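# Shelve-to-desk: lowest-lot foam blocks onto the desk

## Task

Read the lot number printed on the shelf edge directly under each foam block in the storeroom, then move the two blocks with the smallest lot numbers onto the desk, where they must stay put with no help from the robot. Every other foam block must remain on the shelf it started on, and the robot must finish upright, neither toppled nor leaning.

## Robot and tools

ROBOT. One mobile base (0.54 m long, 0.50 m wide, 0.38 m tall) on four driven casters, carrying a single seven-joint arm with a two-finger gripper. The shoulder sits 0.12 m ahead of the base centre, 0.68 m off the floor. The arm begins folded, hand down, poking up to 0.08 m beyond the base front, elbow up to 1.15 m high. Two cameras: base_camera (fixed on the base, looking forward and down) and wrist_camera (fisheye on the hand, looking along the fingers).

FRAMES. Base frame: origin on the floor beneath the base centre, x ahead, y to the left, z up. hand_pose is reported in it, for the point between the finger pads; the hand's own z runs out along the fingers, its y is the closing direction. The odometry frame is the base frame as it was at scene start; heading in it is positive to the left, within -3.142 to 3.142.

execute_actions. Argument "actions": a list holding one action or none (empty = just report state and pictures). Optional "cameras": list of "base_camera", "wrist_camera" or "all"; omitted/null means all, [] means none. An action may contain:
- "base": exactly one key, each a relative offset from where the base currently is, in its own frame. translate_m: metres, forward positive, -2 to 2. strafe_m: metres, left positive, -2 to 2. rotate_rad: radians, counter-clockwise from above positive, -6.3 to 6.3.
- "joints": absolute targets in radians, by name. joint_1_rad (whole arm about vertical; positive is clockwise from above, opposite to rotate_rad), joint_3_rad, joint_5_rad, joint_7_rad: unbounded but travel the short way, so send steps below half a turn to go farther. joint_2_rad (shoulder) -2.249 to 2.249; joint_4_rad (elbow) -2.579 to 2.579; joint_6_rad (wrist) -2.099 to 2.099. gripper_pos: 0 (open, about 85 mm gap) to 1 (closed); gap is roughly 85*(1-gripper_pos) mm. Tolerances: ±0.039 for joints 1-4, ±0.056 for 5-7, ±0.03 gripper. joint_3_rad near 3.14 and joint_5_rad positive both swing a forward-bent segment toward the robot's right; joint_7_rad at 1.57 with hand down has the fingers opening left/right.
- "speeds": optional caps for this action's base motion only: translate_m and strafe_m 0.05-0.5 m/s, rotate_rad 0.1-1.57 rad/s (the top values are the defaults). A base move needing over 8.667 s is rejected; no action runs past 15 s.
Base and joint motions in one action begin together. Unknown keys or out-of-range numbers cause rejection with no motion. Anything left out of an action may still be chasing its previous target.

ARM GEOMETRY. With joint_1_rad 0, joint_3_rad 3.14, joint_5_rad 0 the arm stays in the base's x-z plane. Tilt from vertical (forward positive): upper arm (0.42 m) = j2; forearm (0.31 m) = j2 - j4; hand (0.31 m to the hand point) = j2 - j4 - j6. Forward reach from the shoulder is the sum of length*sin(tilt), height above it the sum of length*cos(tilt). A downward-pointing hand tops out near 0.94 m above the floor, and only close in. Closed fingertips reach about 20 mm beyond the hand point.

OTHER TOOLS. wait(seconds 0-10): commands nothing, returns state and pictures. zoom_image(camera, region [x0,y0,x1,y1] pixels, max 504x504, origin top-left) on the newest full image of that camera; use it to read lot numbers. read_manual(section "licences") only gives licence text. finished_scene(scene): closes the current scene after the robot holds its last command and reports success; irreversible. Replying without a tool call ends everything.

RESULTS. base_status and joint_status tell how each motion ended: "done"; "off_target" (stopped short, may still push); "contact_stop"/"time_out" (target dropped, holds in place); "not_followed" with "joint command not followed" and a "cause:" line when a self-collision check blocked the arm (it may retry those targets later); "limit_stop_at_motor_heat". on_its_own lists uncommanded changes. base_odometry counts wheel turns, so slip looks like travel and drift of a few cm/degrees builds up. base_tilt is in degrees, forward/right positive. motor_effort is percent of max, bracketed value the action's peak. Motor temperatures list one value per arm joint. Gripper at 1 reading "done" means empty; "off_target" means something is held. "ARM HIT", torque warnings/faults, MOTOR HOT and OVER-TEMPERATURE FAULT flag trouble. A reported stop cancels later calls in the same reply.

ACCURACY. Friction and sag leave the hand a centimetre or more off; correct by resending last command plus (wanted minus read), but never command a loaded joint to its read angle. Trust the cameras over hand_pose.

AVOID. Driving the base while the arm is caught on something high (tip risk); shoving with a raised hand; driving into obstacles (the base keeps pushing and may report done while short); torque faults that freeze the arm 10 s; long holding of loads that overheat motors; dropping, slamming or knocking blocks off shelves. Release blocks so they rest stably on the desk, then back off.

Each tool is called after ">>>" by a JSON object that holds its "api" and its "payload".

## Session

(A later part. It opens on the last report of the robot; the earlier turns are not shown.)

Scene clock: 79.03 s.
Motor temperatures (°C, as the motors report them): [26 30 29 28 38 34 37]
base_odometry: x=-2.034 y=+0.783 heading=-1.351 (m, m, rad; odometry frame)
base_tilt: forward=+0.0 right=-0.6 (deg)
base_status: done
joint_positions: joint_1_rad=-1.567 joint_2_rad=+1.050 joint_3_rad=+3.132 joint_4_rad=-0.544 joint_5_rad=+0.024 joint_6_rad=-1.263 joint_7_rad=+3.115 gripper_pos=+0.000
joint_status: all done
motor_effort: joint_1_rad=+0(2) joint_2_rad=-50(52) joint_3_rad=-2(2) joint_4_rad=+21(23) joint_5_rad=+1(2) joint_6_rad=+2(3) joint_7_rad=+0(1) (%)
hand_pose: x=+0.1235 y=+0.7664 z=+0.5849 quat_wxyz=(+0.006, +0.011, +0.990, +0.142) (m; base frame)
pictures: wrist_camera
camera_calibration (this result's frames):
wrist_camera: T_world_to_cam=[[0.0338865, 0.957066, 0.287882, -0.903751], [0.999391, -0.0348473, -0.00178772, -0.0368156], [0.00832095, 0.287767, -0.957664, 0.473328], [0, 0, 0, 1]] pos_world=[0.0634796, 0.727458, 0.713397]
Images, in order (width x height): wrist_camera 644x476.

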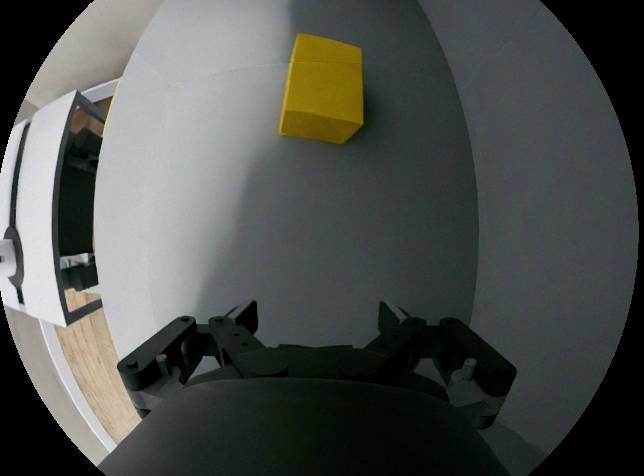

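>>> {"api": "execute_actions", "payload": {"actions": [{"base":{"translate_m":-0.17},"speeds":{"translate_m":0.15}}], "cameras": ["wrist_camera"]}}

>>> {"api": "execute_actions", "payload": {"actions": [{"joints":{"gripper_pos":1}}], "cameras": ["wrist_camera"]}}

Scene clock: 81.13 s.
Motor temperatures (°C, as the motors report them): [26 30 29 28 38 34 37]
base_odometry: x=-2.071 y=+0.949 heading=-1.351 (m, m, rad; odometry frame)
base_tilt: forward=+0.0 right=-0.5 (deg)
base_status: done
joint_positions: joint_1_rad=-1.573 joint_2_rad=+1.050 joint_3_rad=+3.132 joint_4_rad=-0.544 joint_5_rad=+0.024 joint_6_rad=-1.264 joint_7_rad=+3.115 gripper_pos=+0.000
joint_status: not commanded
motor_effort: joint_1_rad=-1(3) joint_2_rad=-50(52) joint_3_rad=-2(3) joint_4_rad=+22(22) joint_5_rad=+1(1) joint_6_rad=+2(2) joint_7_rad=+0(0) (%)
hand_pose: x=+0.1185 y=+0.7663 z=+0.5849 quat_wxyz=(+0.006, +0.008, +0.990, +0.141) (m; base frame)
pictures: wrist_camera
camera_calibration (this result's frames):
wrist_camera: T_world_to_cam=[[0.0275994, 0.95742, 0.287377, -0.90266], [0.999598, -0.0282844, -0.00176853, -0.0368509], [0.00643505, 0.28731, -0.957816, 0.474032], [0, 0, 0, 1]] pos_world=[0.0586985, 0.726988, 0.713374]
Images, in order (width x height): wrist_camera 644x476.

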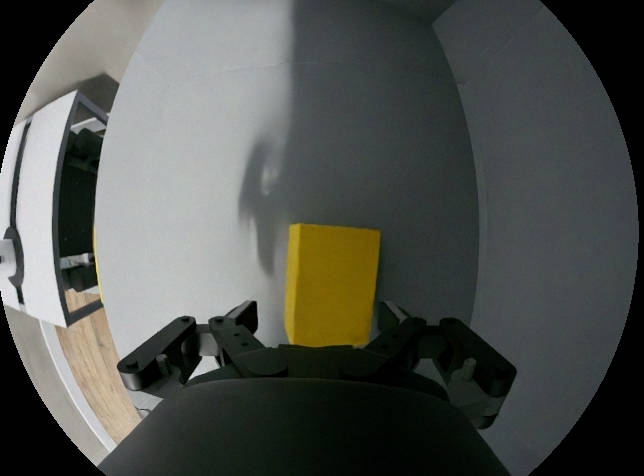

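Scene clock: 82.23 s.
Motor temperatures (°C, as the motors report them): [26 30 29 28 38 34 37]
base_odometry: x=-2.071 y=+0.949 heading=-1.351 (m, m, rad; odometry frame)
base_tilt: forward=+0.0 right=-0.6 (deg)
base_status: not commanded
joint_positions: joint_1_rad=-1.573 joint_2_rad=+1.023 joint_3_rad=+3.132 joint_4_rad=-0.523 joint_5_rad=+0.024 joint_6_rad=-1.272 joint_7_rad=+3.115 gripper_pos=+0.984
joint_status: all done
motor_effort: joint_1_rad=-1(3) joint_2_rad=-41(49) joint_3_rad=-2(3) joint_4_rad=+18(22) joint_5_rad=+0(0) joint_6_rad=+3(5) joint_7_rad=+1(1) (%)
hand_pose: x=+0.1190 y=+0.7723 z=+0.6138 quat_wxyz=(+0.005, +0.009, +0.987, +0.161) (m; base frame)
pictures: wrist_camera
camera_calibration (this result's frames):
wrist_camera: T_world_to_cam=[[0.0284899, 0.945098, 0.325542, -0.930756], [0.999573, -0.0290733, -0.0030735, -0.0357119], [0.00655982, 0.32549, -0.945523, 0.46296], [0, 0, 0, 1]] pos_world=[0.0591768, 0.727928, 0.74063]
Images, in order (width x height): wrist_camera 644x476.

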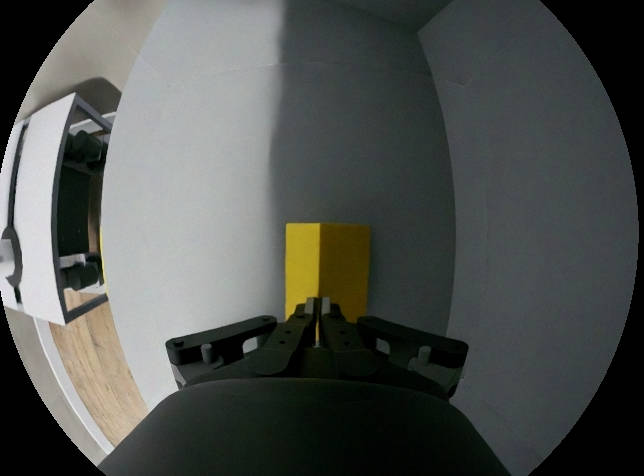

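Too high. Reopen, more vertical.

>>> {"api": "execute_actions", "payload": {"actions": [{"base":{"strafe_m":0.07},"joints":{"gripper_pos":0,"joint_2_rad":1.0,"joint_6_rad":-1.55}}], "cameras": ["wrist_camera"]}}

Scene clock: 83.47 s.
Motor temperatures (°C, as the motors report them): [26 30 29 28 38 34 37]
base_odometry: x=-2.003 y=+0.965 heading=-1.351 (m, m, rad; odometry frame)
base_tilt: forward=+0.0 right=-0.6 (deg)
base_status: done
joint_positions: joint_1_rad=-1.572 joint_2_rad=+1.016 joint_3_rad=+3.132 joint_4_rad=-0.523 joint_5_rad=+0.024 joint_6_rad=-1.526 joint_7_rad=+3.115 gripper_pos=+0.000
joint_status: all done
motor_effort: joint_1_rad=-1(2) joint_2_rad=-47(49) joint_3_rad=-1(3) joint_4_rad=+20(22) joint_5_rad=+0(0) joint_6_rad=+0(3) joint_7_rad=+1(0) (%)
hand_pose: x=+0.1201 y=+0.6954 z=+0.6030 quat_wxyz=(+0.008, +0.010, +0.999, +0.038) (m; base frame)
pictures: wrist_camera
camera_calibration (this result's frames):
wrist_camera: T_world_to_cam=[[0.0327379, 0.995917, 0.0841321, -0.74491], [0.999423, -0.0333798, 0.00623412, -0.041693], [0.00901698, 0.0838795, -0.996435, 0.676251], [0, 0, 0, 1]] pos_world=[0.059958, 0.683753, 0.736771]
Images, in order (width x height): wrist_camera 644x476.

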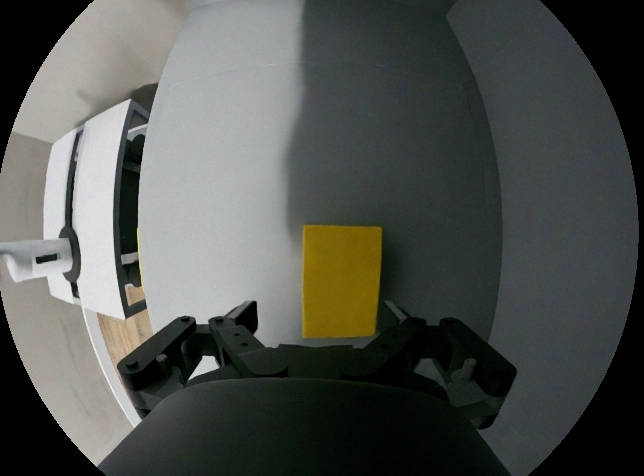

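>>> {"api": "execute_actions", "payload": {"actions": [{"base":{"strafe_m":0.022}}], "cameras": []}}

>>> {"api": "execute_actions", "payload": {"actions": [{"base":{"translate_m":-0.015},"joints":{"joint_2_rad":1.085}}], "cameras": ["wrist_camera"]}}

>>> {"api": "execute_actions", "payload": {"actions": [{"joints":{"gripper_pos":1}}], "cameras": []}}

Scene clock: 84.47 s.
Motor temperatures (°C, as the motors report them): [26 30 29 28 38 34 37]
base_odometry: x=-1.981 y=+0.969 heading=-1.351 (m, m, rad; odometry frame)
base_tilt: forward=+0.1 right=-0.7 (deg)
base_status: done
joint_positions: joint_1_rad=-1.572 joint_2_rad=+1.012 joint_3_rad=+3.132 joint_4_rad=-0.523 joint_5_rad=+0.024 joint_6_rad=-1.526 joint_7_rad=+3.115 gripper_pos=+0.000
joint_status: not commanded
motor_effort: joint_1_rad=-1(1) joint_2_rad=-48(49) joint_3_rad=-2(2) joint_4_rad=+20(21) joint_5_rad=+1(2) joint_6_rad=+0(1) joint_7_rad=+0(0) (%)
hand_pose: x=+0.1201 y=+0.6958 z=+0.6059 quat_wxyz=(+0.008, +0.010, +0.999, +0.040) (m; base frame)
pictures: none
No camera images: the call's "cameras" was empty. Leave "cameras" out to get every camera's image.

Scene clock: 85.47 s.
Motor temperatures (°C, as the motors report them): [26 30 29 28 38 34 37]
base_odometry: x=-1.984 y=+0.984 heading=-1.351 (m, m, rad; odometry frame)
base_tilt: forward=+0.0 right=-0.5 (deg)
base_status: done
joint_positions: joint_1_rad=-1.574 joint_2_rad=+1.086 joint_3_rad=+3.132 joint_4_rad=-0.523 joint_5_rad=+0.024 joint_6_rad=-1.526 joint_7_rad=+3.115 gripper_pos=+0.000
joint_status: all done
motor_effort: joint_1_rad=-1(4) joint_2_rad=-48(51) joint_3_rad=-2(2) joint_4_rad=+20(21) joint_5_rad=+1(1) joint_6_rad=+0(0) joint_7_rad=+0(1) (%)
hand_pose: x=+0.1186 y=+0.6883 z=+0.5550 quat_wxyz=(+0.008, +0.009, +1.000, +0.003) (m; base frame)
pictures: wrist_camera
camera_calibration (this result's frames):
wrist_camera: T_world_to_cam=[[0.030586, 0.999421, 0.014896, -0.697448], [0.999491, -0.0307168, 0.00863627, -0.0433389], [0.00908883, 0.0146243, -0.999852, 0.678572], [0, 0, 0, 1]] pos_world=[0.0584815, 0.685789, 0.689235]
Images, in order (width x height): wrist_camera 644x476.

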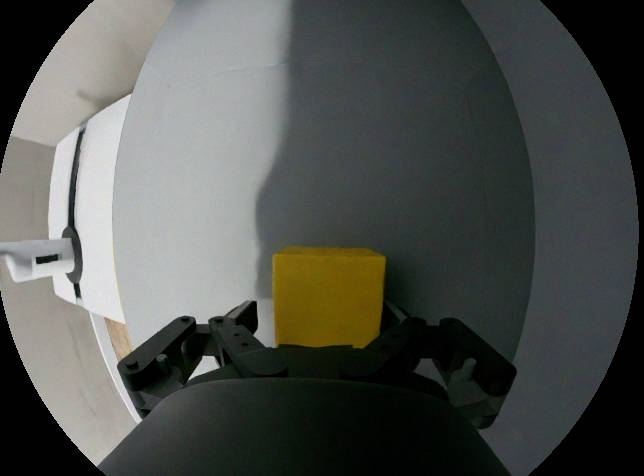

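Scene clock: 86.57 s.
Motor temperatures (°C, as the motors report them): [26 30 29 28 38 34 37]
base_odometry: x=-1.984 y=+0.984 heading=-1.351 (m, m, rad; odometry frame)
base_tilt: forward=+0.1 right=-0.5 (deg)
base_status: not commanded
joint_positions: joint_1_rad=-1.574 joint_2_rad=+1.083 joint_3_rad=+3.132 joint_4_rad=-0.523 joint_5_rad=+0.024 joint_6_rad=-1.527 joint_7_rad=+3.115 gripper_pos=+0.377
joint_status: gripper_pos off_target (ended at +0.377, target +1.000)
motor_effort: joint_1_rad=-1(0) joint_2_rad=-49(50) joint_3_rad=-2(2) joint_4_rad=+20(20) joint_5_rad=+0(1) joint_6_rad=+0(1) joint_7_rad=+0(0) (%)
hand_pose: x=+0.1186 y=+0.6885 z=+0.5565 quat_wxyz=(+0.008, +0.009, +1.000, +0.004) (m; base frame)
pictures: none
No camera images: the call's "cameras" was empty. Leave "cameras" out to get every camera's image.

>>> {"api": "execute_actions", "payload": {"actions": [{"joints":{"joint_2_rad":1.01}}], "cameras": []}}

>>> {"api": "execute_actions", "payload": {"actions": [{"base":{"strafe_m":-0.2}}], "cameras": []}}

>>> {"api": "execute_actions", "payload": {"actions": [{"joints":{"joint_1_rad":-0.7}}], "cameras": []}}

>>> {"api": "execute_actions", "payload": {"actions": [{"base":{"translate_m":2},"joints":{"joint_2_rad":0.3,"joint_4_rad":-1.1,"joint_6_rad":-1.68}}], "cameras": ["base_camera"]}}

>>> {"api": "execute_actions", "payload": {"actions": [{"base":{"translate_m":1.93},"joints":{"joint_1_rad":-1.0}}], "cameras": ["base_camera"]}}

>>> {"api": "execute_actions", "payload": {"actions": [{"base":{"strafe_m":2},"joints":{"joint_1_rad":-1.57,"joint_7_rad":1.57}}], "cameras": []}}

>>> {"api": "execute_actions", "payload": {"actions": [{"base":{"translate_m":-2}}]}}

Scene clock: 87.97 s.
Motor temperatures (°C, as the motors report them): [26 30 29 28 38 34 37]
base_odometry: x=-1.984 y=+0.984 heading=-1.351 (m, m, rad; odometry frame)
base_tilt: forward=+0.0 right=-0.6 (deg)
base_status: not commanded
joint_positions: joint_1_rad=-1.574 joint_2_rad=+1.012 joint_3_rad=+3.132 joint_4_rad=-0.523 joint_5_rad=+0.024 joint_6_rad=-1.527 joint_7_rad=+3.115 gripper_pos=+0.377
joint_status: all done
motor_effort: joint_1_rad=-1(1) joint_2_rad=-47(51) joint_3_rad=-1(2) joint_4_rad=+20(21) joint_5_rad=+0(1) joint_6_rad=+0(0) joint_7_rad=+0(0) (%)
hand_pose: x=+0.1186 y=+0.6957 z=+0.6058 quat_wxyz=(+0.007, +0.009, +0.999, +0.040) (m; base frame)
pictures: none
No camera images: the call's "cameras" was empty. Leave "cameras" out to get every camera's image.

Scene clock: 89.60 s.
Motor temperatures (°C, as the motors report them): [26 30 29 28 38 34 37]
base_odometry: x=-2.180 y=+0.941 heading=-1.351 (m, m, rad; odometry frame)
base_tilt: forward=+0.0 right=-0.4 (deg)
base_status: done
joint_positions: joint_1_rad=-1.573 joint_2_rad=+1.012 joint_3_rad=+3.132 joint_4_rad=-0.523 joint_5_rad=+0.024 joint_6_rad=-1.527 joint_7_rad=+3.115 gripper_pos=+0.377
joint_status: not commanded
motor_effort: joint_1_rad=-1(0) joint_2_rad=-47(51) joint_3_rad=-1(2) joint_4_rad=+20(22) joint_5_rad=+0(1) joint_6_rad=+1(1) joint_7_rad=+0(0) (%)
hand_pose: x=+0.1198 y=+0.6958 z=+0.6061 quat_wxyz=(+0.008, +0.010, +0.999, +0.040) (m; base frame)
pictures: none
No camera images: the call's "cameras" was empty. Leave "cameras" out to get every camera's image.

Scene clock: 91.73 s.
Motor temperatures (°C, as the motors report them): [26 31 29 28 38 34 37]
base_odometry: x=-2.179 y=+0.941 heading=-1.351 (m, m, rad; odometry frame)
base_tilt: forward=-0.1 right=-0.6 (deg)
base_status: not commanded
joint_positions: joint_1_rad=-0.701 joint_2_rad=+1.012 joint_3_rad=+3.132 joint_4_rad=-0.523 joint_5_rad=+0.024 joint_6_rad=-1.527 joint_7_rad=+3.115 gripper_pos=+0.377
joint_status: all done
motor_effort: joint_1_rad=-2(5) joint_2_rad=-48(50) joint_3_rad=-2(3) joint_4_rad=+21(21) joint_5_rad=+0(1) joint_6_rad=+0(0) joint_7_rad=+1(1) (%)
hand_pose: x=+0.6520 y=+0.4472 z=+0.6061 quat_wxyz=(+0.024, +0.431, +0.902, +0.033) (m; base frame)
pictures: none
No camera images: the call's "cameras" was empty. Leave "cameras" out to get every camera's image.

Scene clock: 97.10 s.
Motor temperatures (°C, as the motors report them): [26 31 29 28 38 34 37]
base_odometry: x=-1.744 y=-1.011 heading=-1.351 (m, m, rad; odometry frame)
base_tilt: forward=-0.1 right=-0.6 (deg)
base_status: done
joint_positions: joint_1_rad=-0.701 joint_2_rad=+0.309 joint_3_rad=+3.132 joint_4_rad=-1.075 joint_5_rad=+0.024 joint_6_rad=-1.645 joint_7_rad=+3.115 gripper_pos=+0.377
joint_status: all done
motor_effort: joint_1_rad=-1(2) joint_2_rad=-28(49) joint_3_rad=-1(2) joint_4_rad=+20(22) joint_5_rad=+1(2) joint_6_rad=+0(1) joint_7_rad=+0(0) (%)
hand_pose: x=+0.4809 y=+0.3025 z=+0.8318 quat_wxyz=(+0.033, +0.430, +0.901, +0.047) (m; base frame)
pictures: base_camera
Images, in order (width x height): base_camera 644x364.

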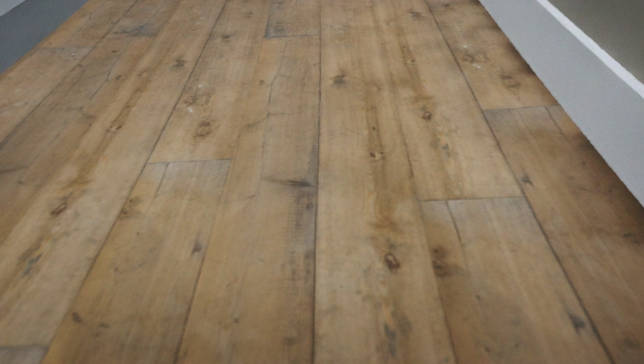

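Scene clock: 102.33 s.
Motor temperatures (°C, as the motors report them): [26 31 29 28 38 34 37]
base_odometry: x=-1.323 y=-2.895 heading=-1.351 (m, m, rad; odometry frame)
base_tilt: forward=+0.0 right=-0.6 (deg)
base_status: done
joint_positions: joint_1_rad=-0.998 joint_2_rad=+0.306 joint_3_rad=+3.131 joint_4_rad=-1.075 joint_5_rad=+0.024 joint_6_rad=-1.646 joint_7_rad=+3.115 gripper_pos=+0.377
joint_status: all done
motor_effort: joint_1_rad=-1(2) joint_2_rad=-27(30) joint_3_rad=-1(1) joint_4_rad=+20(21) joint_5_rad=+0(2) joint_6_rad=+0(1) joint_7_rad=+1(0) (%)
hand_pose: x=+0.3758 y=+0.3947 z=+0.8329 quat_wxyz=(+0.025, +0.291, +0.955, +0.052) (m; base frame)
pictures: base_camera
Images, in order (width x height): base_camera 644x364.

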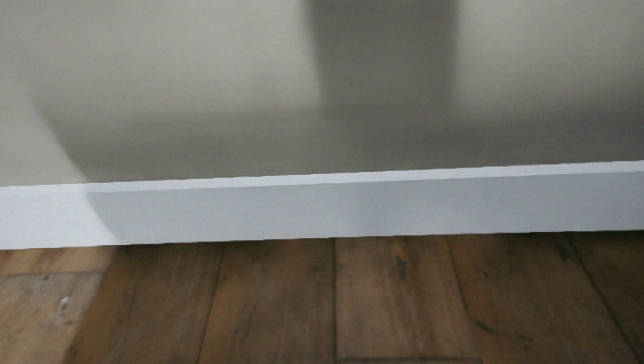

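Scene clock: 107.70 s.
Motor temperatures (°C, as the motors report them): [26 31 29 28 38 34 37]
base_odometry: x=+0.629 y=-2.460 heading=-1.351 (m, m, rad; odometry frame)
base_tilt: forward=+0.0 right=-0.6 (deg)
base_status: done
joint_positions: joint_1_rad=-1.567 joint_2_rad=+0.306 joint_3_rad=+3.131 joint_4_rad=-1.077 joint_5_rad=+0.024 joint_6_rad=-1.648 joint_7_rad=+1.600 gripper_pos=+0.377
joint_status: all done
motor_effort: joint_1_rad=-1(3) joint_2_rad=-29(31) joint_3_rad=-1(3) joint_4_rad=+21(21) joint_5_rad=+1(2) joint_6_rad=+0(1) joint_7_rad=+0(1) (%)
hand_pose: x=+0.1227 y=+0.4698 z=+0.8325 quat_wxyz=(-0.031, +0.694, +0.717, +0.047) (m; base frame)
pictures: none
No camera images: the call's "cameras" was empty. Leave "cameras" out to get every camera's image.

Scene clock: 113.07 s.
Motor temperatures (°C, as the motors report them): [26 31 29 28 38 34 37]
base_odometry: x=+0.194 y=-0.508 heading=-1.351 (m, m, rad; odometry frame)
base_tilt: forward=-0.1 right=-0.6 (deg)
base_status: done
joint_positions: joint_1_rad=-1.571 joint_2_rad=+0.306 joint_3_rad=+3.131 joint_4_rad=-1.077 joint_5_rad=+0.024 joint_6_rad=-1.648 joint_7_rad=+1.600 gripper_pos=+0.377
joint_status: not commanded
motor_effort: joint_1_rad=+0(4) joint_2_rad=-28(29) joint_3_rad=-1(3) joint_4_rad=+21(21) joint_5_rad=+1(1) joint_6_rad=+0(1) joint_7_rad=+0(0) (%)
hand_pose: x=+0.1206 y=+0.4698 z=+0.8325 quat_wxyz=(-0.031, +0.693, +0.719, +0.047) (m; base frame)
pictures: base_camera, wrist_camera
camera_calibration (this result's frames):
wrist_camera: T_world_to_cam=[[0.99931, 0.0215283, 0.0302659, -0.153468], [0.0249453, -0.992762, -0.11748, 0.620097], [0.0275177, 0.118154, -0.992614, 0.902259], [0, 0, 0, 1]] pos_world=[0.113066, 0.512307, 0.973089]
Images, in order (width x height): base_camera 644x364, wrist_camera 644x476.

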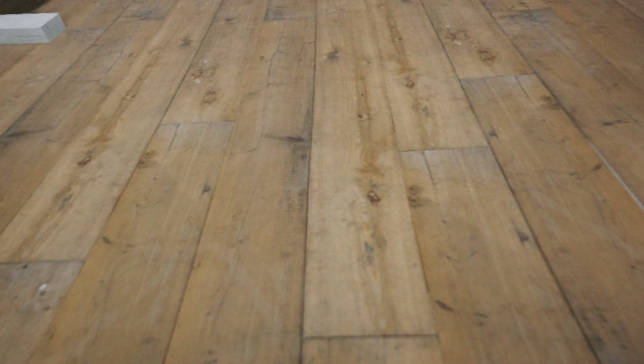

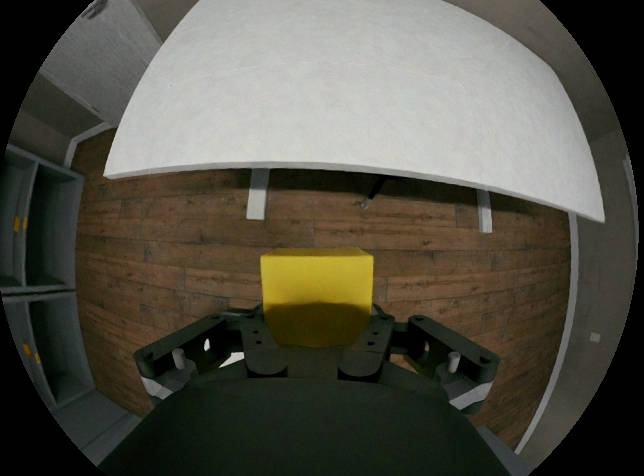

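Edge ~y 0.62.

>>> {"api": "execute_actions", "payload": {"actions": [{"base":{"strafe_m":0.27}}], "cameras": []}}

>>> {"api": "execute_actions", "payload": {"actions": [{"joints":{"joint_2_rad":0.43}}], "cameras": ["wrist_camera"]}}

>>> {"api": "execute_actions", "payload": {"actions": [{"joints":{"joint_2_rad":0.48}}], "cameras": ["wrist_camera"]}}

Scene clock: 115.07 s.
Motor temperatures (°C, as the motors report them): [26 31 29 28 38 34 37]
base_odometry: x=+0.457 y=-0.449 heading=-1.351 (m, m, rad; odometry frame)
base_tilt: forward=+0.0 right=-0.5 (deg)
base_status: done
joint_positions: joint_1_rad=-1.571 joint_2_rad=+0.308 joint_3_rad=+3.131 joint_4_rad=-1.078 joint_5_rad=+0.024 joint_6_rad=-1.649 joint_7_rad=+1.600 gripper_pos=+0.377
joint_status: not commanded
motor_effort: joint_1_rad=-1(2) joint_2_rad=-29(32) joint_3_rad=-1(2) joint_4_rad=+21(22) joint_5_rad=+1(1) joint_6_rad=+0(1) joint_7_rad=+1(0) (%)
hand_pose: x=+0.1206 y=+0.4697 z=+0.8310 quat_wxyz=(-0.030, +0.693, +0.719, +0.045) (m; base frame)
pictures: none
No camera images: the call's "cameras" was empty. Leave "cameras" out to get every camera's image.

Scene clock: 116.13 s.
Motor temperatures (°C, as the motors report them): [26 31 29 28 38 34 37]
base_odometry: x=+0.457 y=-0.449 heading=-1.351 (m, m, rad; odometry frame)
base_tilt: forward=+0.0 right=-0.6 (deg)
base_status: not commanded
joint_positions: joint_1_rad=-1.571 joint_2_rad=+0.434 joint_3_rad=+3.131 joint_4_rad=-1.081 joint_5_rad=+0.024 joint_6_rad=-1.649 joint_7_rad=+1.600 gripper_pos=+0.377
joint_status: all done
motor_effort: joint_1_rad=-1(1) joint_2_rad=-32(36) joint_3_rad=-1(1) joint_4_rad=+20(21) joint_5_rad=+2(1) joint_6_rad=-1(0) joint_7_rad=+0(0) (%)
hand_pose: x=+0.1206 y=+0.4838 z=+0.7697 quat_wxyz=(+0.015, +0.693, +0.721, -0.001) (m; base frame)
pictures: wrist_camera
camera_calibration (this result's frames):
wrist_camera: T_world_to_cam=[[0.999307, 0.0253706, 0.0272515, -0.15141], [0.0249463, -0.999564, 0.0157994, 0.527308], [0.0276404, -0.0151086, -0.999504, 0.90809], [0, 0, 0, 1]] pos_world=[0.11305, 0.54464, 0.903434]
Images, in order (width x height): wrist_camera 644x476.

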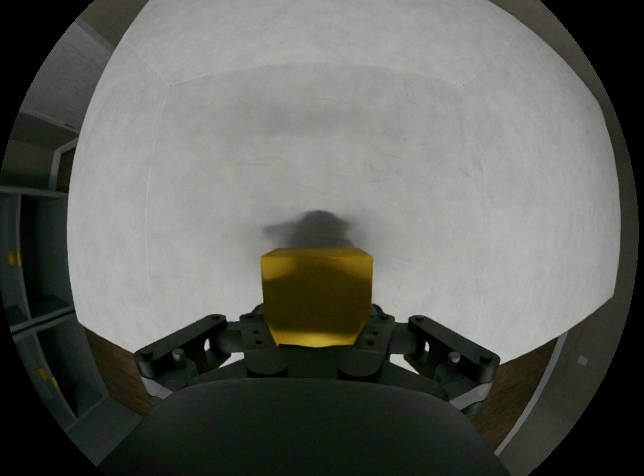

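Scene clock: 116.97 s.
Motor temperatures (°C, as the motors report them): [26 31 29 28 38 34 37]
base_odometry: x=+0.457 y=-0.449 heading=-1.351 (m, m, rad; odometry frame)
base_tilt: forward=+0.0 right=-0.6 (deg)
base_status: not commanded
joint_positions: joint_1_rad=-1.571 joint_2_rad=+0.474 joint_3_rad=+3.131 joint_4_rad=-1.081 joint_5_rad=+0.024 joint_6_rad=-1.649 joint_7_rad=+1.600 gripper_pos=+0.377
joint_status: all done
motor_effort: joint_1_rad=-1(1) joint_2_rad=-33(34) joint_3_rad=-1(1) joint_4_rad=+19(20) joint_5_rad=+2(1) joint_6_rad=-1(1) joint_7_rad=+0(0) (%)
hand_pose: x=+0.1206 y=+0.4869 z=+0.7505 quat_wxyz=(+0.029, +0.693, +0.720, -0.015) (m; base frame)
pictures: wrist_camera
camera_calibration (this result's frames):
wrist_camera: T_world_to_cam=[[0.999306, 0.0264307, 0.0262479, -0.150725], [0.0249458, -0.998154, 0.0553712, 0.500325], [0.0276629, -0.054678, -0.998121, 0.907146], [0, 0, 0, 1]] pos_world=[0.113046, 0.552986, 0.881693]
Images, in order (width x height): wrist_camera 644x476.

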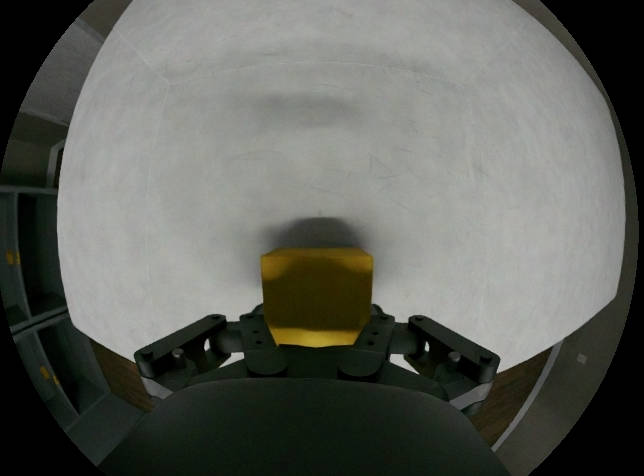

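>>> {"api": "execute_actions", "payload": {"actions": [{"joints":{"joint_2_rad":0.54,"joint_6_rad":-1.55}}], "cameras": ["wrist_camera"]}}

Scene clock: 132.07 s.
Motor temperatures (°C, as the motors report them): [26 31 29 28 38 34 37]
base_odometry: x=+0.457 y=-0.449 heading=-1.351 (m, m, rad; odometry frame)
base_tilt: forward=-0.1 right=-0.6 (deg)
base_status: not commanded
joint_positions: joint_1_rad=-1.571 joint_2_rad=+0.493 joint_3_rad=+3.131 joint_4_rad=-1.080 joint_5_rad=+0.024 joint_6_rad=-1.591 joint_7_rad=+1.600 gripper_pos=+0.377
joint_status: joint_2_rad off_target (ended at +0.493, target +0.540); the others done
motor_effort: joint_1_rad=-1(2) joint_2_rad=-23(33) joint_3_rad=-1(1) joint_4_rad=+14(20) joint_5_rad=+0(2) joint_6_rad=+1(5) joint_7_rad=+1(0) (%)
hand_pose: x=+0.1204 y=+0.5065 z=+0.7410 quat_wxyz=(+0.015, +0.693, +0.721, -0.001) (m; base frame)
pictures: wrist_camera
camera_calibration (this result's frames):
wrist_camera: T_world_to_cam=[[0.999292, 0.0264652, 0.0267309, -0.151199], [0.0260656, -0.999545, 0.0151909, 0.550704], [0.0271208, -0.0144834, -0.999527, 0.879465], [0, 0, 0, 1]] pos_world=[0.112886, 0.567193, 0.874725]
Images, in order (width x height): wrist_camera 644x476.

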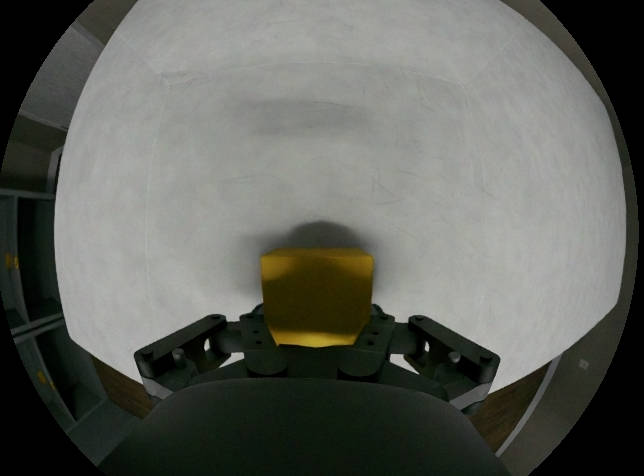

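Release; then check the unread label.

>>> {"api": "execute_actions", "payload": {"actions": [{"joints":{"joint_2_rad":0.49,"gripper_pos":0}}], "cameras": []}}

>>> {"api": "execute_actions", "payload": {"actions": [{"joints":{"joint_2_rad":0.3}}], "cameras": []}}

>>> {"api": "execute_actions", "payload": {"actions": [{"base":{"translate_m":-0.8},"joints":{"joint_1_rad":-3.14}}], "cameras": []}}

>>> {"api": "execute_actions", "payload": {"actions": [{"joints":{"joint_2_rad":1.01,"joint_4_rad":-0.5,"joint_6_rad":-0.7}}], "cameras": ["wrist_camera"]}}

Scene clock: 133.37 s.
Motor temperatures (°C, as the motors report them): [26 31 29 28 38 34 37]
base_odometry: x=+0.457 y=-0.449 heading=-1.351 (m, m, rad; odometry frame)
base_tilt: forward=+0.0 right=-0.6 (deg)
base_status: not commanded
joint_positions: joint_1_rad=-1.571 joint_2_rad=+0.491 joint_3_rad=+3.131 joint_4_rad=-1.082 joint_5_rad=+0.024 joint_6_rad=-1.587 joint_7_rad=+1.600 gripper_pos=+0.000
joint_status: all done
motor_effort: joint_1_rad=-1(2) joint_2_rad=-34(36) joint_3_rad=-1(1) joint_4_rad=+20(21) joint_5_rad=+0(1) joint_6_rad=+0(1) joint_7_rad=+0(0) (%)
hand_pose: x=+0.1204 y=+0.5070 z=+0.7408 quat_wxyz=(+0.013, +0.693, +0.721, +0.000) (m; base frame)
pictures: none
No camera images: the call's "cameras" was empty. Leave "cameras" out to get every camera's image.

Scene clock: 134.77 s.
Motor temperatures (°C, as the motors report them): [26 31 29 28 38 34 37]
base_odometry: x=+0.457 y=-0.449 heading=-1.351 (m, m, rad; odometry frame)
base_tilt: forward=-0.1 right=-0.5 (deg)
base_status: not commanded
joint_positions: joint_1_rad=-1.571 joint_2_rad=+0.295 joint_3_rad=+3.131 joint_4_rad=-1.082 joint_5_rad=+0.024 joint_6_rad=-1.586 joint_7_rad=+1.600 gripper_pos=+0.000
joint_status: all done
motor_effort: joint_1_rad=-1(1) joint_2_rad=-29(36) joint_3_rad=-1(1) joint_4_rad=+21(21) joint_5_rad=+1(1) joint_6_rad=+1(1) joint_7_rad=+0(0) (%)
hand_pose: x=+0.1204 y=+0.4860 z=+0.8386 quat_wxyz=(-0.055, +0.691, +0.717, +0.071) (m; base frame)
pictures: none
No camera images: the call's "cameras" was empty. Leave "cameras" out to get every camera's image.

Scene clock: 137.73 s.
Motor temperatures (°C, as the motors report them): [26 31 29 28 38 34 37]
base_odometry: x=+0.283 y=+0.332 heading=-1.351 (m, m, rad; odometry frame)
base_tilt: forward=+0.0 right=-0.6 (deg)
base_status: done
joint_positions: joint_1_rad=-3.135 joint_2_rad=+0.298 joint_3_rad=+3.132 joint_4_rad=-1.082 joint_5_rad=+0.024 joint_6_rad=-1.581 joint_7_rad=+1.600 gripper_pos=+0.000
joint_status: all done
motor_effort: joint_1_rad=-1(4) joint_2_rad=-29(31) joint_3_rad=-1(3) joint_4_rad=+21(22) joint_5_rad=+1(2) joint_6_rad=+1(1) joint_7_rad=+0(1) (%)
hand_pose: x=-0.3689 y=+0.0054 z=+0.8373 quat_wxyz=(-0.090, -0.015, +0.996, +0.012) (m; base frame)
pictures: none
No camera images: the call's "cameras" was empty. Leave "cameras" out to get every camera's image.

Scene clock: 139.77 s.
Motor temperatures (°C, as the motors report them): [26 31 29 28 38 34 37]
base_odometry: x=+0.283 y=+0.332 heading=-1.351 (m, m, rad; odometry frame)
base_tilt: forward=-0.1 right=-0.6 (deg)
base_status: not commanded
joint_positions: joint_1_rad=-3.135 joint_2_rad=+1.010 joint_3_rad=+3.132 joint_4_rad=-0.527 joint_5_rad=+0.024 joint_6_rad=-0.735 joint_7_rad=+1.600 gripper_pos=+0.000
joint_status: all done
motor_effort: joint_1_rad=-1(1) joint_2_rad=-50(53) joint_3_rad=-2(1) joint_4_rad=+25(26) joint_5_rad=+1(2) joint_6_rad=+5(5) joint_7_rad=+1(0) (%)
hand_pose: x=-0.7893 y=+0.0052 z=+0.7157 quat_wxyz=(-0.421, -0.016, +0.907, +0.014) (m; base frame)
pictures: wrist_camera
camera_calibration (this result's frames):
wrist_camera: T_world_to_cam=[[-0.00231848, 0.999428, 0.0337415, -0.0288463], [0.639407, 0.0274244, -0.768379, 1.11334], [-0.768865, 0.0197931, -0.639105, -0.0147371], [0, 0, 0, 1]] pos_world=[-0.723276, -0.00141122, 0.847024]
Images, in order (width x height): wrist_camera 644x476.

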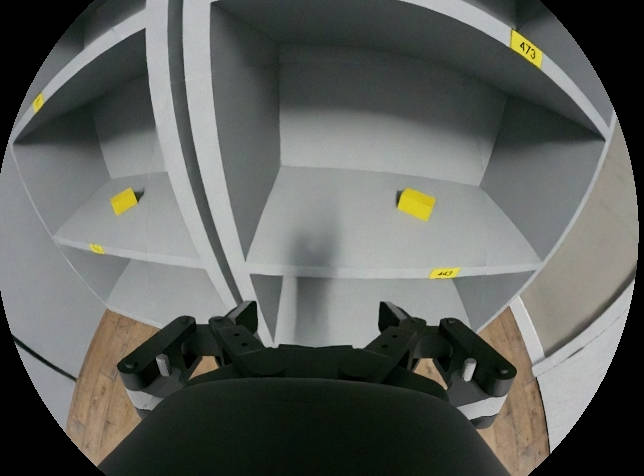

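>>> {"api": "execute_actions", "payload": {"actions": [{"base":{"strafe_m":-0.66},"joints":{"joint_2_rad":1.0,"joint_6_rad":-1.56}}], "cameras": []}}

>>> {"api": "execute_actions", "payload": {"actions": [{"base":{"translate_m":-0.53}}], "cameras": ["wrist_camera"]}}

Scene clock: 142.77 s.
Motor temperatures (°C, as the motors report them): [26 31 29 28 38 34 37]
base_odometry: x=-0.361 y=+0.188 heading=-1.351 (m, m, rad; odometry frame)
base_tilt: forward=+0.0 right=-0.6 (deg)
base_status: done
joint_positions: joint_1_rad=-3.143 joint_2_rad=+1.009 joint_3_rad=+3.132 joint_4_rad=-0.520 joint_5_rad=+0.024 joint_6_rad=-1.545 joint_7_rad=+1.600 gripper_pos=+0.000
joint_status: all done
motor_effort: joint_1_rad=-1(5) joint_2_rad=-47(53) joint_3_rad=-1(3) joint_4_rad=+20(25) joint_5_rad=+0(2) joint_6_rad=+0(6) joint_7_rad=+1(1) (%)
hand_pose: x=-0.5721 y=+0.0013 z=+0.6087 quat_wxyz=(-0.034, -0.018, +0.999, +0.009) (m; base frame)
pictures: none
No camera images: the call's "cameras" was empty. Leave "cameras" out to get every camera's image.

Scene clock: 145.17 s.
Motor temperatures (°C, as the motors report them): [26 32 29 28 38 34 37]
base_odometry: x=-0.477 y=+0.705 heading=-1.351 (m, m, rad; odometry frame)
base_tilt: forward=-0.1 right=-0.5 (deg)
base_status: done
joint_positions: joint_1_rad=-3.143 joint_2_rad=+1.008 joint_3_rad=+3.132 joint_4_rad=-0.520 joint_5_rad=+0.024 joint_6_rad=-1.545 joint_7_rad=+1.600 gripper_pos=+0.000
joint_status: not commanded
motor_effort: joint_1_rad=-1(2) joint_2_rad=-47(50) joint_3_rad=-1(1) joint_4_rad=+21(22) joint_5_rad=+1(1) joint_6_rad=+0(0) joint_7_rad=+1(0) (%)
hand_pose: x=-0.5722 y=+0.0014 z=+0.6094 quat_wxyz=(-0.034, -0.018, +0.999, +0.009) (m; base frame)
pictures: wrist_camera
camera_calibration (this result's frames):
wrist_camera: T_world_to_cam=[[-0.0207712, 0.999465, 0.0252615, -0.0262727], [0.996912, 0.0226189, -0.0752033, 0.675047], [-0.0757345, 0.0236214, -0.996848, 0.698841], [0, 0, 0, 1]] pos_world=[-0.620582, -0.0055178, 0.748068]
Images, in order (width x height): wrist_camera 644x476.

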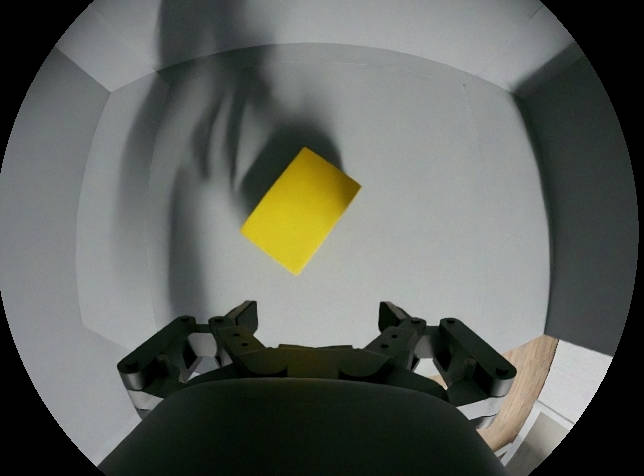

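>>> {"api": "execute_actions", "payload": {"actions": [{"base":{"translate_m":-0.085},"joints":{"joint_1_rad":-3.17,"joint_7_rad":0.9}}], "cameras": ["wrist_camera"]}}

>>> {"api": "execute_actions", "payload": {"actions": [{"joints":{"joint_2_rad":1.085}}], "cameras": ["wrist_camera"]}}

>>> {"api": "execute_actions", "payload": {"actions": [{"joints":{"gripper_pos":1}}], "cameras": []}}

Scene clock: 146.63 s.
Motor temperatures (°C, as the motors report them): [26 32 29 28 38 34 37]
base_odometry: x=-0.496 y=+0.789 heading=-1.351 (m, m, rad; odometry frame)
base_tilt: forward=+0.0 right=-0.6 (deg)
base_status: done
joint_positions: joint_1_rad=-3.162 joint_2_rad=+1.008 joint_3_rad=+3.132 joint_4_rad=-0.520 joint_5_rad=+0.024 joint_6_rad=-1.545 joint_7_rad=+0.915 gripper_pos=+0.000
joint_status: all done
motor_effort: joint_1_rad=+0(1) joint_2_rad=-48(50) joint_3_rad=-1(2) joint_4_rad=+20(21) joint_5_rad=+1(0) joint_6_rad=+0(0) joint_7_rad=+0(0) (%)
hand_pose: x=-0.5721 y=-0.0117 z=+0.6096 quat_wxyz=(-0.035, +0.310, +0.950, -0.004) (m; base frame)
pictures: wrist_camera
camera_calibration (this result's frames):
wrist_camera: T_world_to_cam=[[0.600677, 0.799188, -0.0220596, 0.368823], [0.79641, -0.600554, -0.0711712, 0.550814], [-0.0701271, 0.0251824, -0.99722, 0.702846], [0, 0, 0, 1]] pos_world=[-0.610929, 0.0183352, 0.74823]
Images, in order (width x height): wrist_camera 644x476.

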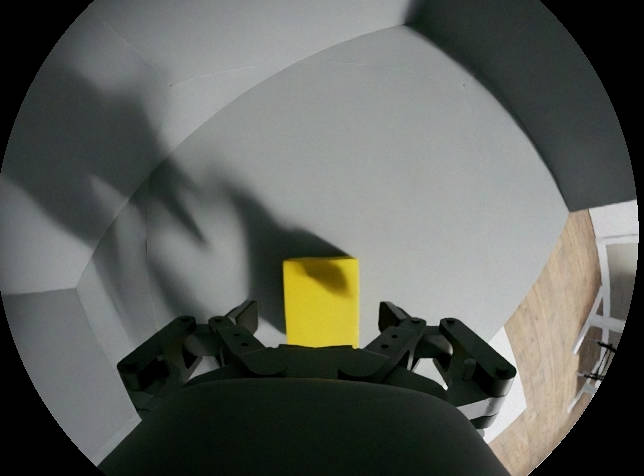

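Scene clock: 147.63 s.
Motor temperatures (°C, as the motors report them): [26 32 29 28 38 34 37]
base_odometry: x=-0.496 y=+0.789 heading=-1.351 (m, m, rad; odometry frame)
base_tilt: forward=-0.1 right=-0.5 (deg)
base_status: not commanded
joint_positions: joint_1_rad=-3.162 joint_2_rad=+1.086 joint_3_rad=+3.132 joint_4_rad=-0.519 joint_5_rad=+0.024 joint_6_rad=-1.545 joint_7_rad=+0.915 gripper_pos=+0.000
joint_status: all done
motor_effort: joint_1_rad=-1(1) joint_2_rad=-47(52) joint_3_rad=-1(2) joint_4_rad=+20(21) joint_5_rad=+1(1) joint_6_rad=-1(0) joint_7_rad=+0(0) (%)
hand_pose: x=-0.5647 y=-0.0116 z=+0.5560 quat_wxyz=(+0.001, +0.310, +0.951, +0.009) (m; base frame)
pictures: wrist_camera
camera_calibration (this result's frames):
wrist_camera: T_world_to_cam=[[0.600551, 0.799179, 0.0255468, 0.336553], [0.799557, -0.600499, -0.010495, 0.509262], [0.00695346, 0.0267289, -0.999619, 0.694829], [0, 0, 0, 1]] pos_world=[-0.614132, 0.0182735, 0.691311]
Images, in order (width x height): wrist_camera 644x476.

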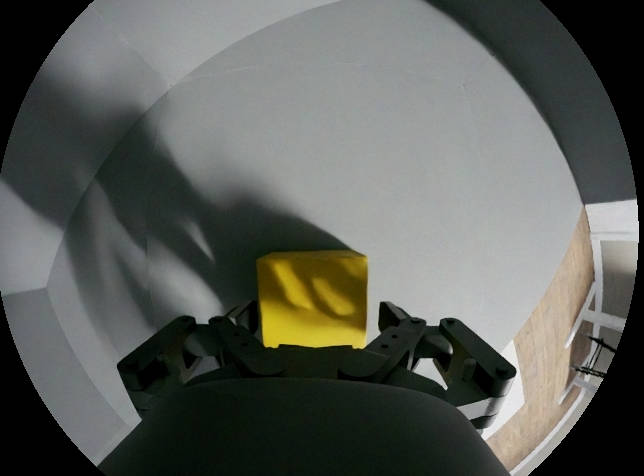

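Scene clock: 148.73 s.
Motor temperatures (°C, as the motors report them): [26 32 29 28 38 34 37]
base_odometry: x=-0.496 y=+0.788 heading=-1.351 (m, m, rad; odometry frame)
base_tilt: forward=-0.1 right=-0.6 (deg)
base_status: not commanded
joint_positions: joint_1_rad=-3.162 joint_2_rad=+1.083 joint_3_rad=+3.132 joint_4_rad=-0.518 joint_5_rad=+0.024 joint_6_rad=-1.545 joint_7_rad=+0.915 gripper_pos=+0.384
joint_status: gripper_pos off_target (ended at +0.384, target +1.000)
motor_effort: joint_1_rad=-1(0) joint_2_rad=-49(50) joint_3_rad=-1(2) joint_4_rad=+20(21) joint_5_rad=+1(2) joint_6_rad=+0(1) joint_7_rad=+0(0) (%)
hand_pose: x=-0.5655 y=-0.0116 z=+0.5587 quat_wxyz=(-0.001, +0.310, +0.951, +0.008) (m; base frame)
pictures: none
No camera images: the call's "cameras" was empty. Leave "cameras" out to get every camera's image.

>>> {"api": "execute_actions", "payload": {"actions": [{"joints":{"joint_2_rad":1.01}}], "cameras": []}}

>>> {"api": "execute_actions", "payload": {"actions": [{"base":{"translate_m":1.25}}], "cameras": []}}

>>> {"api": "execute_actions", "payload": {"actions": [{"base":{"strafe_m":0.66},"joints":{"joint_1_rad":-1.57,"joint_2_rad":0.3,"joint_4_rad":-1.1,"joint_6_rad":-1.6,"joint_7_rad":1.6}}], "cameras": []}}

>>> {"api": "execute_actions", "payload": {"actions": [{"joints":{"joint_2_rad":0.49}}], "cameras": ["wrist_camera"]}}

>>> {"api": "execute_actions", "payload": {"actions": [{"joints":{"gripper_pos":0}}], "cameras": []}}

>>> {"api": "execute_actions", "payload": {"actions": [{"joints":{"joint_2_rad":0.3}}], "cameras": ["wrist_camera"]}}

Scene clock: 150.03 s.
Motor temperatures (°C, as the motors report them): [26 32 29 28 38 34 37]
base_odometry: x=-0.496 y=+0.788 heading=-1.351 (m, m, rad; odometry frame)
base_tilt: forward=+0.0 right=-0.5 (deg)
base_status: not commanded
joint_positions: joint_1_rad=-3.162 joint_2_rad=+1.013 joint_3_rad=+3.132 joint_4_rad=-0.517 joint_5_rad=+0.024 joint_6_rad=-1.545 joint_7_rad=+0.915 gripper_pos=+0.384
joint_status: all done
motor_effort: joint_1_rad=-1(1) joint_2_rad=-48(51) joint_3_rad=-2(1) joint_4_rad=+21(21) joint_5_rad=+0(1) joint_6_rad=+0(1) joint_7_rad=+1(0) (%)
hand_pose: x=-0.5726 y=-0.0118 z=+0.6071 quat_wxyz=(-0.034, +0.310, +0.950, -0.003) (m; base frame)
pictures: none
No camera images: the call's "cameras" was empty. Leave "cameras" out to get every camera's image.

Scene clock: 154.00 s.
Motor temperatures (°C, as the motors report them): [26 32 29 28 38 34 37]
base_odometry: x=-0.222 y=-0.431 heading=-1.350 (m, m, rad; odometry frame)
base_tilt: forward=+0.0 right=-0.6 (deg)
base_status: done
joint_positions: joint_1_rad=-3.164 joint_2_rad=+1.013 joint_3_rad=+3.132 joint_4_rad=-0.517 joint_5_rad=+0.024 joint_6_rad=-1.545 joint_7_rad=+0.915 gripper_pos=+0.384
joint_status: not commanded
motor_effort: joint_1_rad=-1(4) joint_2_rad=-46(51) joint_3_rad=-2(2) joint_4_rad=+20(22) joint_5_rad=+2(1) joint_6_rad=+0(1) joint_7_rad=+0(0) (%)
hand_pose: x=-0.5726 y=-0.0132 z=+0.6071 quat_wxyz=(-0.034, +0.309, +0.950, -0.003) (m; base frame)
pictures: none
No camera images: the call's "cameras" was empty. Leave "cameras" out to get every camera's image.

Scene clock: 156.87 s.
Motor temperatures (°C, as the motors report them): [26 32 29 28 38 34 37]
base_odometry: x=+0.422 y=-0.287 heading=-1.350 (m, m, rad; odometry frame)
base_tilt: forward=+0.0 right=-0.6 (deg)
base_status: done
joint_positions: joint_1_rad=-1.574 joint_2_rad=+0.314 joint_3_rad=+3.138 joint_4_rad=-1.075 joint_5_rad=+0.024 joint_6_rad=-1.564 joint_7_rad=+1.563 gripper_pos=+0.384
joint_status: all done
motor_effort: joint_1_rad=-1(7) joint_2_rad=-29(49) joint_3_rad=-1(5) joint_4_rad=+21(21) joint_5_rad=+2(3) joint_6_rad=+1(2) joint_7_rad=+0(1) (%)
hand_pose: x=+0.1220 y=+0.4975 z=+0.8335 quat_wxyz=(-0.059, +0.705, +0.703, +0.075) (m; base frame)
pictures: none
No camera images: the call's "cameras" was empty. Leave "cameras" out to get every camera's image.

Scene clock: 158.27 s.
Motor temperatures (°C, as the motors report them): [26 32 29 28 38 34 37]
base_odometry: x=+0.422 y=-0.287 heading=-1.350 (m, m, rad; odometry frame)
base_tilt: forward=+0.0 right=-0.6 (deg)
base_status: not commanded
joint_positions: joint_1_rad=-1.574 joint_2_rad=+0.485 joint_3_rad=+3.138 joint_4_rad=-1.082 joint_5_rad=+0.024 joint_6_rad=-1.566 joint_7_rad=+1.563 gripper_pos=+0.384
joint_status: all done
motor_effort: joint_1_rad=-1(2) joint_2_rad=-35(37) joint_3_rad=-1(1) joint_4_rad=+20(22) joint_5_rad=+1(1) joint_6_rad=+0(2) joint_7_rad=+0(0) (%)
hand_pose: x=+0.1220 y=+0.5130 z=+0.7442 quat_wxyz=(+0.005, +0.707, +0.707, +0.011) (m; base frame)
pictures: wrist_camera
camera_calibration (this result's frames):
wrist_camera: T_world_to_cam=[[0.999429, -0.0148639, 0.0303398, -0.134475], [-0.014384, -0.999769, -0.0159766, 0.585356], [0.0305703, 0.0155311, -0.999412, 0.866802], [0, 0, 0, 1]] pos_world=[0.11632, 0.569759, 0.879724]
Images, in order (width x height): wrist_camera 644x476.

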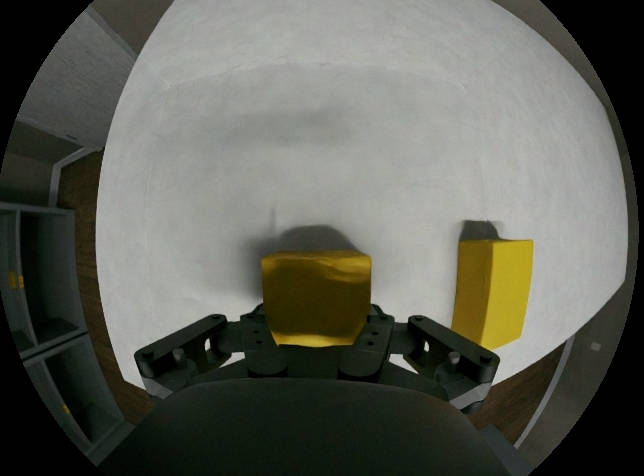

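Scene clock: 159.37 s.
Motor temperatures (°C, as the motors report them): [26 32 29 28 38 34 37]
base_odometry: x=+0.422 y=-0.287 heading=-1.350 (m, m, rad; odometry frame)
base_tilt: forward=+0.0 right=-0.5 (deg)
base_status: not commanded
joint_positions: joint_1_rad=-1.574 joint_2_rad=+0.485 joint_3_rad=+3.138 joint_4_rad=-1.082 joint_5_rad=+0.024 joint_6_rad=-1.566 joint_7_rad=+1.563 gripper_pos=+0.000
joint_status: all done
motor_effort: joint_1_rad=-1(1) joint_2_rad=-34(33) joint_3_rad=-1(1) joint_4_rad=+20(20) joint_5_rad=+1(1) joint_6_rad=-1(0) joint_7_rad=+0(0) (%)
hand_pose: x=+0.1220 y=+0.5130 z=+0.7442 quat_wxyz=(+0.005, +0.707, +0.707, +0.011) (m; base frame)
pictures: none
No camera images: the call's "cameras" was empty. Leave "cameras" out to get every camera's image.

Scene clock: 160.77 s.
Motor temperatures (°C, as the motors report them): [26 32 29 28 38 34 37]
base_odometry: x=+0.422 y=-0.287 heading=-1.350 (m, m, rad; odometry frame)
base_tilt: forward=+0.0 right=-0.6 (deg)
base_status: not commanded
joint_positions: joint_1_rad=-1.574 joint_2_rad=+0.295 joint_3_rad=+3.138 joint_4_rad=-1.082 joint_5_rad=+0.024 joint_6_rad=-1.566 joint_7_rad=+1.563 gripper_pos=+0.000
joint_status: all done
motor_effort: joint_1_rad=-1(1) joint_2_rad=-30(35) joint_3_rad=-1(1) joint_4_rad=+21(21) joint_5_rad=+1(1) joint_6_rad=+1(1) joint_7_rad=+0(1) (%)
hand_pose: x=+0.1220 y=+0.4920 z=+0.8397 quat_wxyz=(-0.062, +0.705, +0.702, +0.078) (m; base frame)
pictures: wrist_camera
camera_calibration (this result's frames):
wrist_camera: T_world_to_cam=[[0.999448, -0.020251, 0.0263512, -0.131758], [-0.0144557, -0.978867, -0.203989, 0.713553], [0.0299253, 0.203495, -0.978619, 0.852702], [0, 0, 0, 1]] pos_world=[0.116483, 0.522284, 0.983499]
Images, in order (width x height): wrist_camera 644x476.

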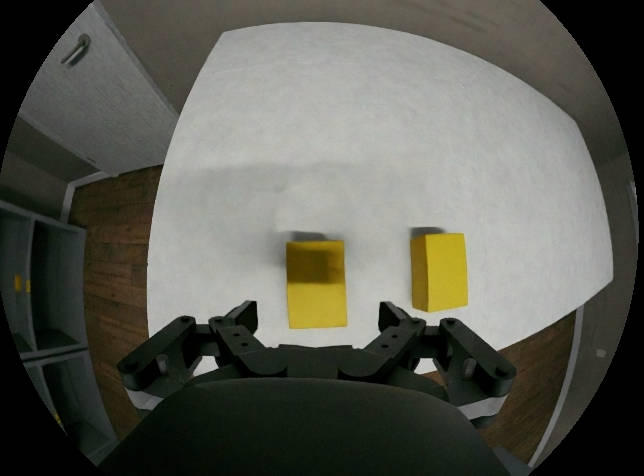

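>>> {"api": "finished_scene", "payload": {"scene": 1}}

The scene is finished: the task was done.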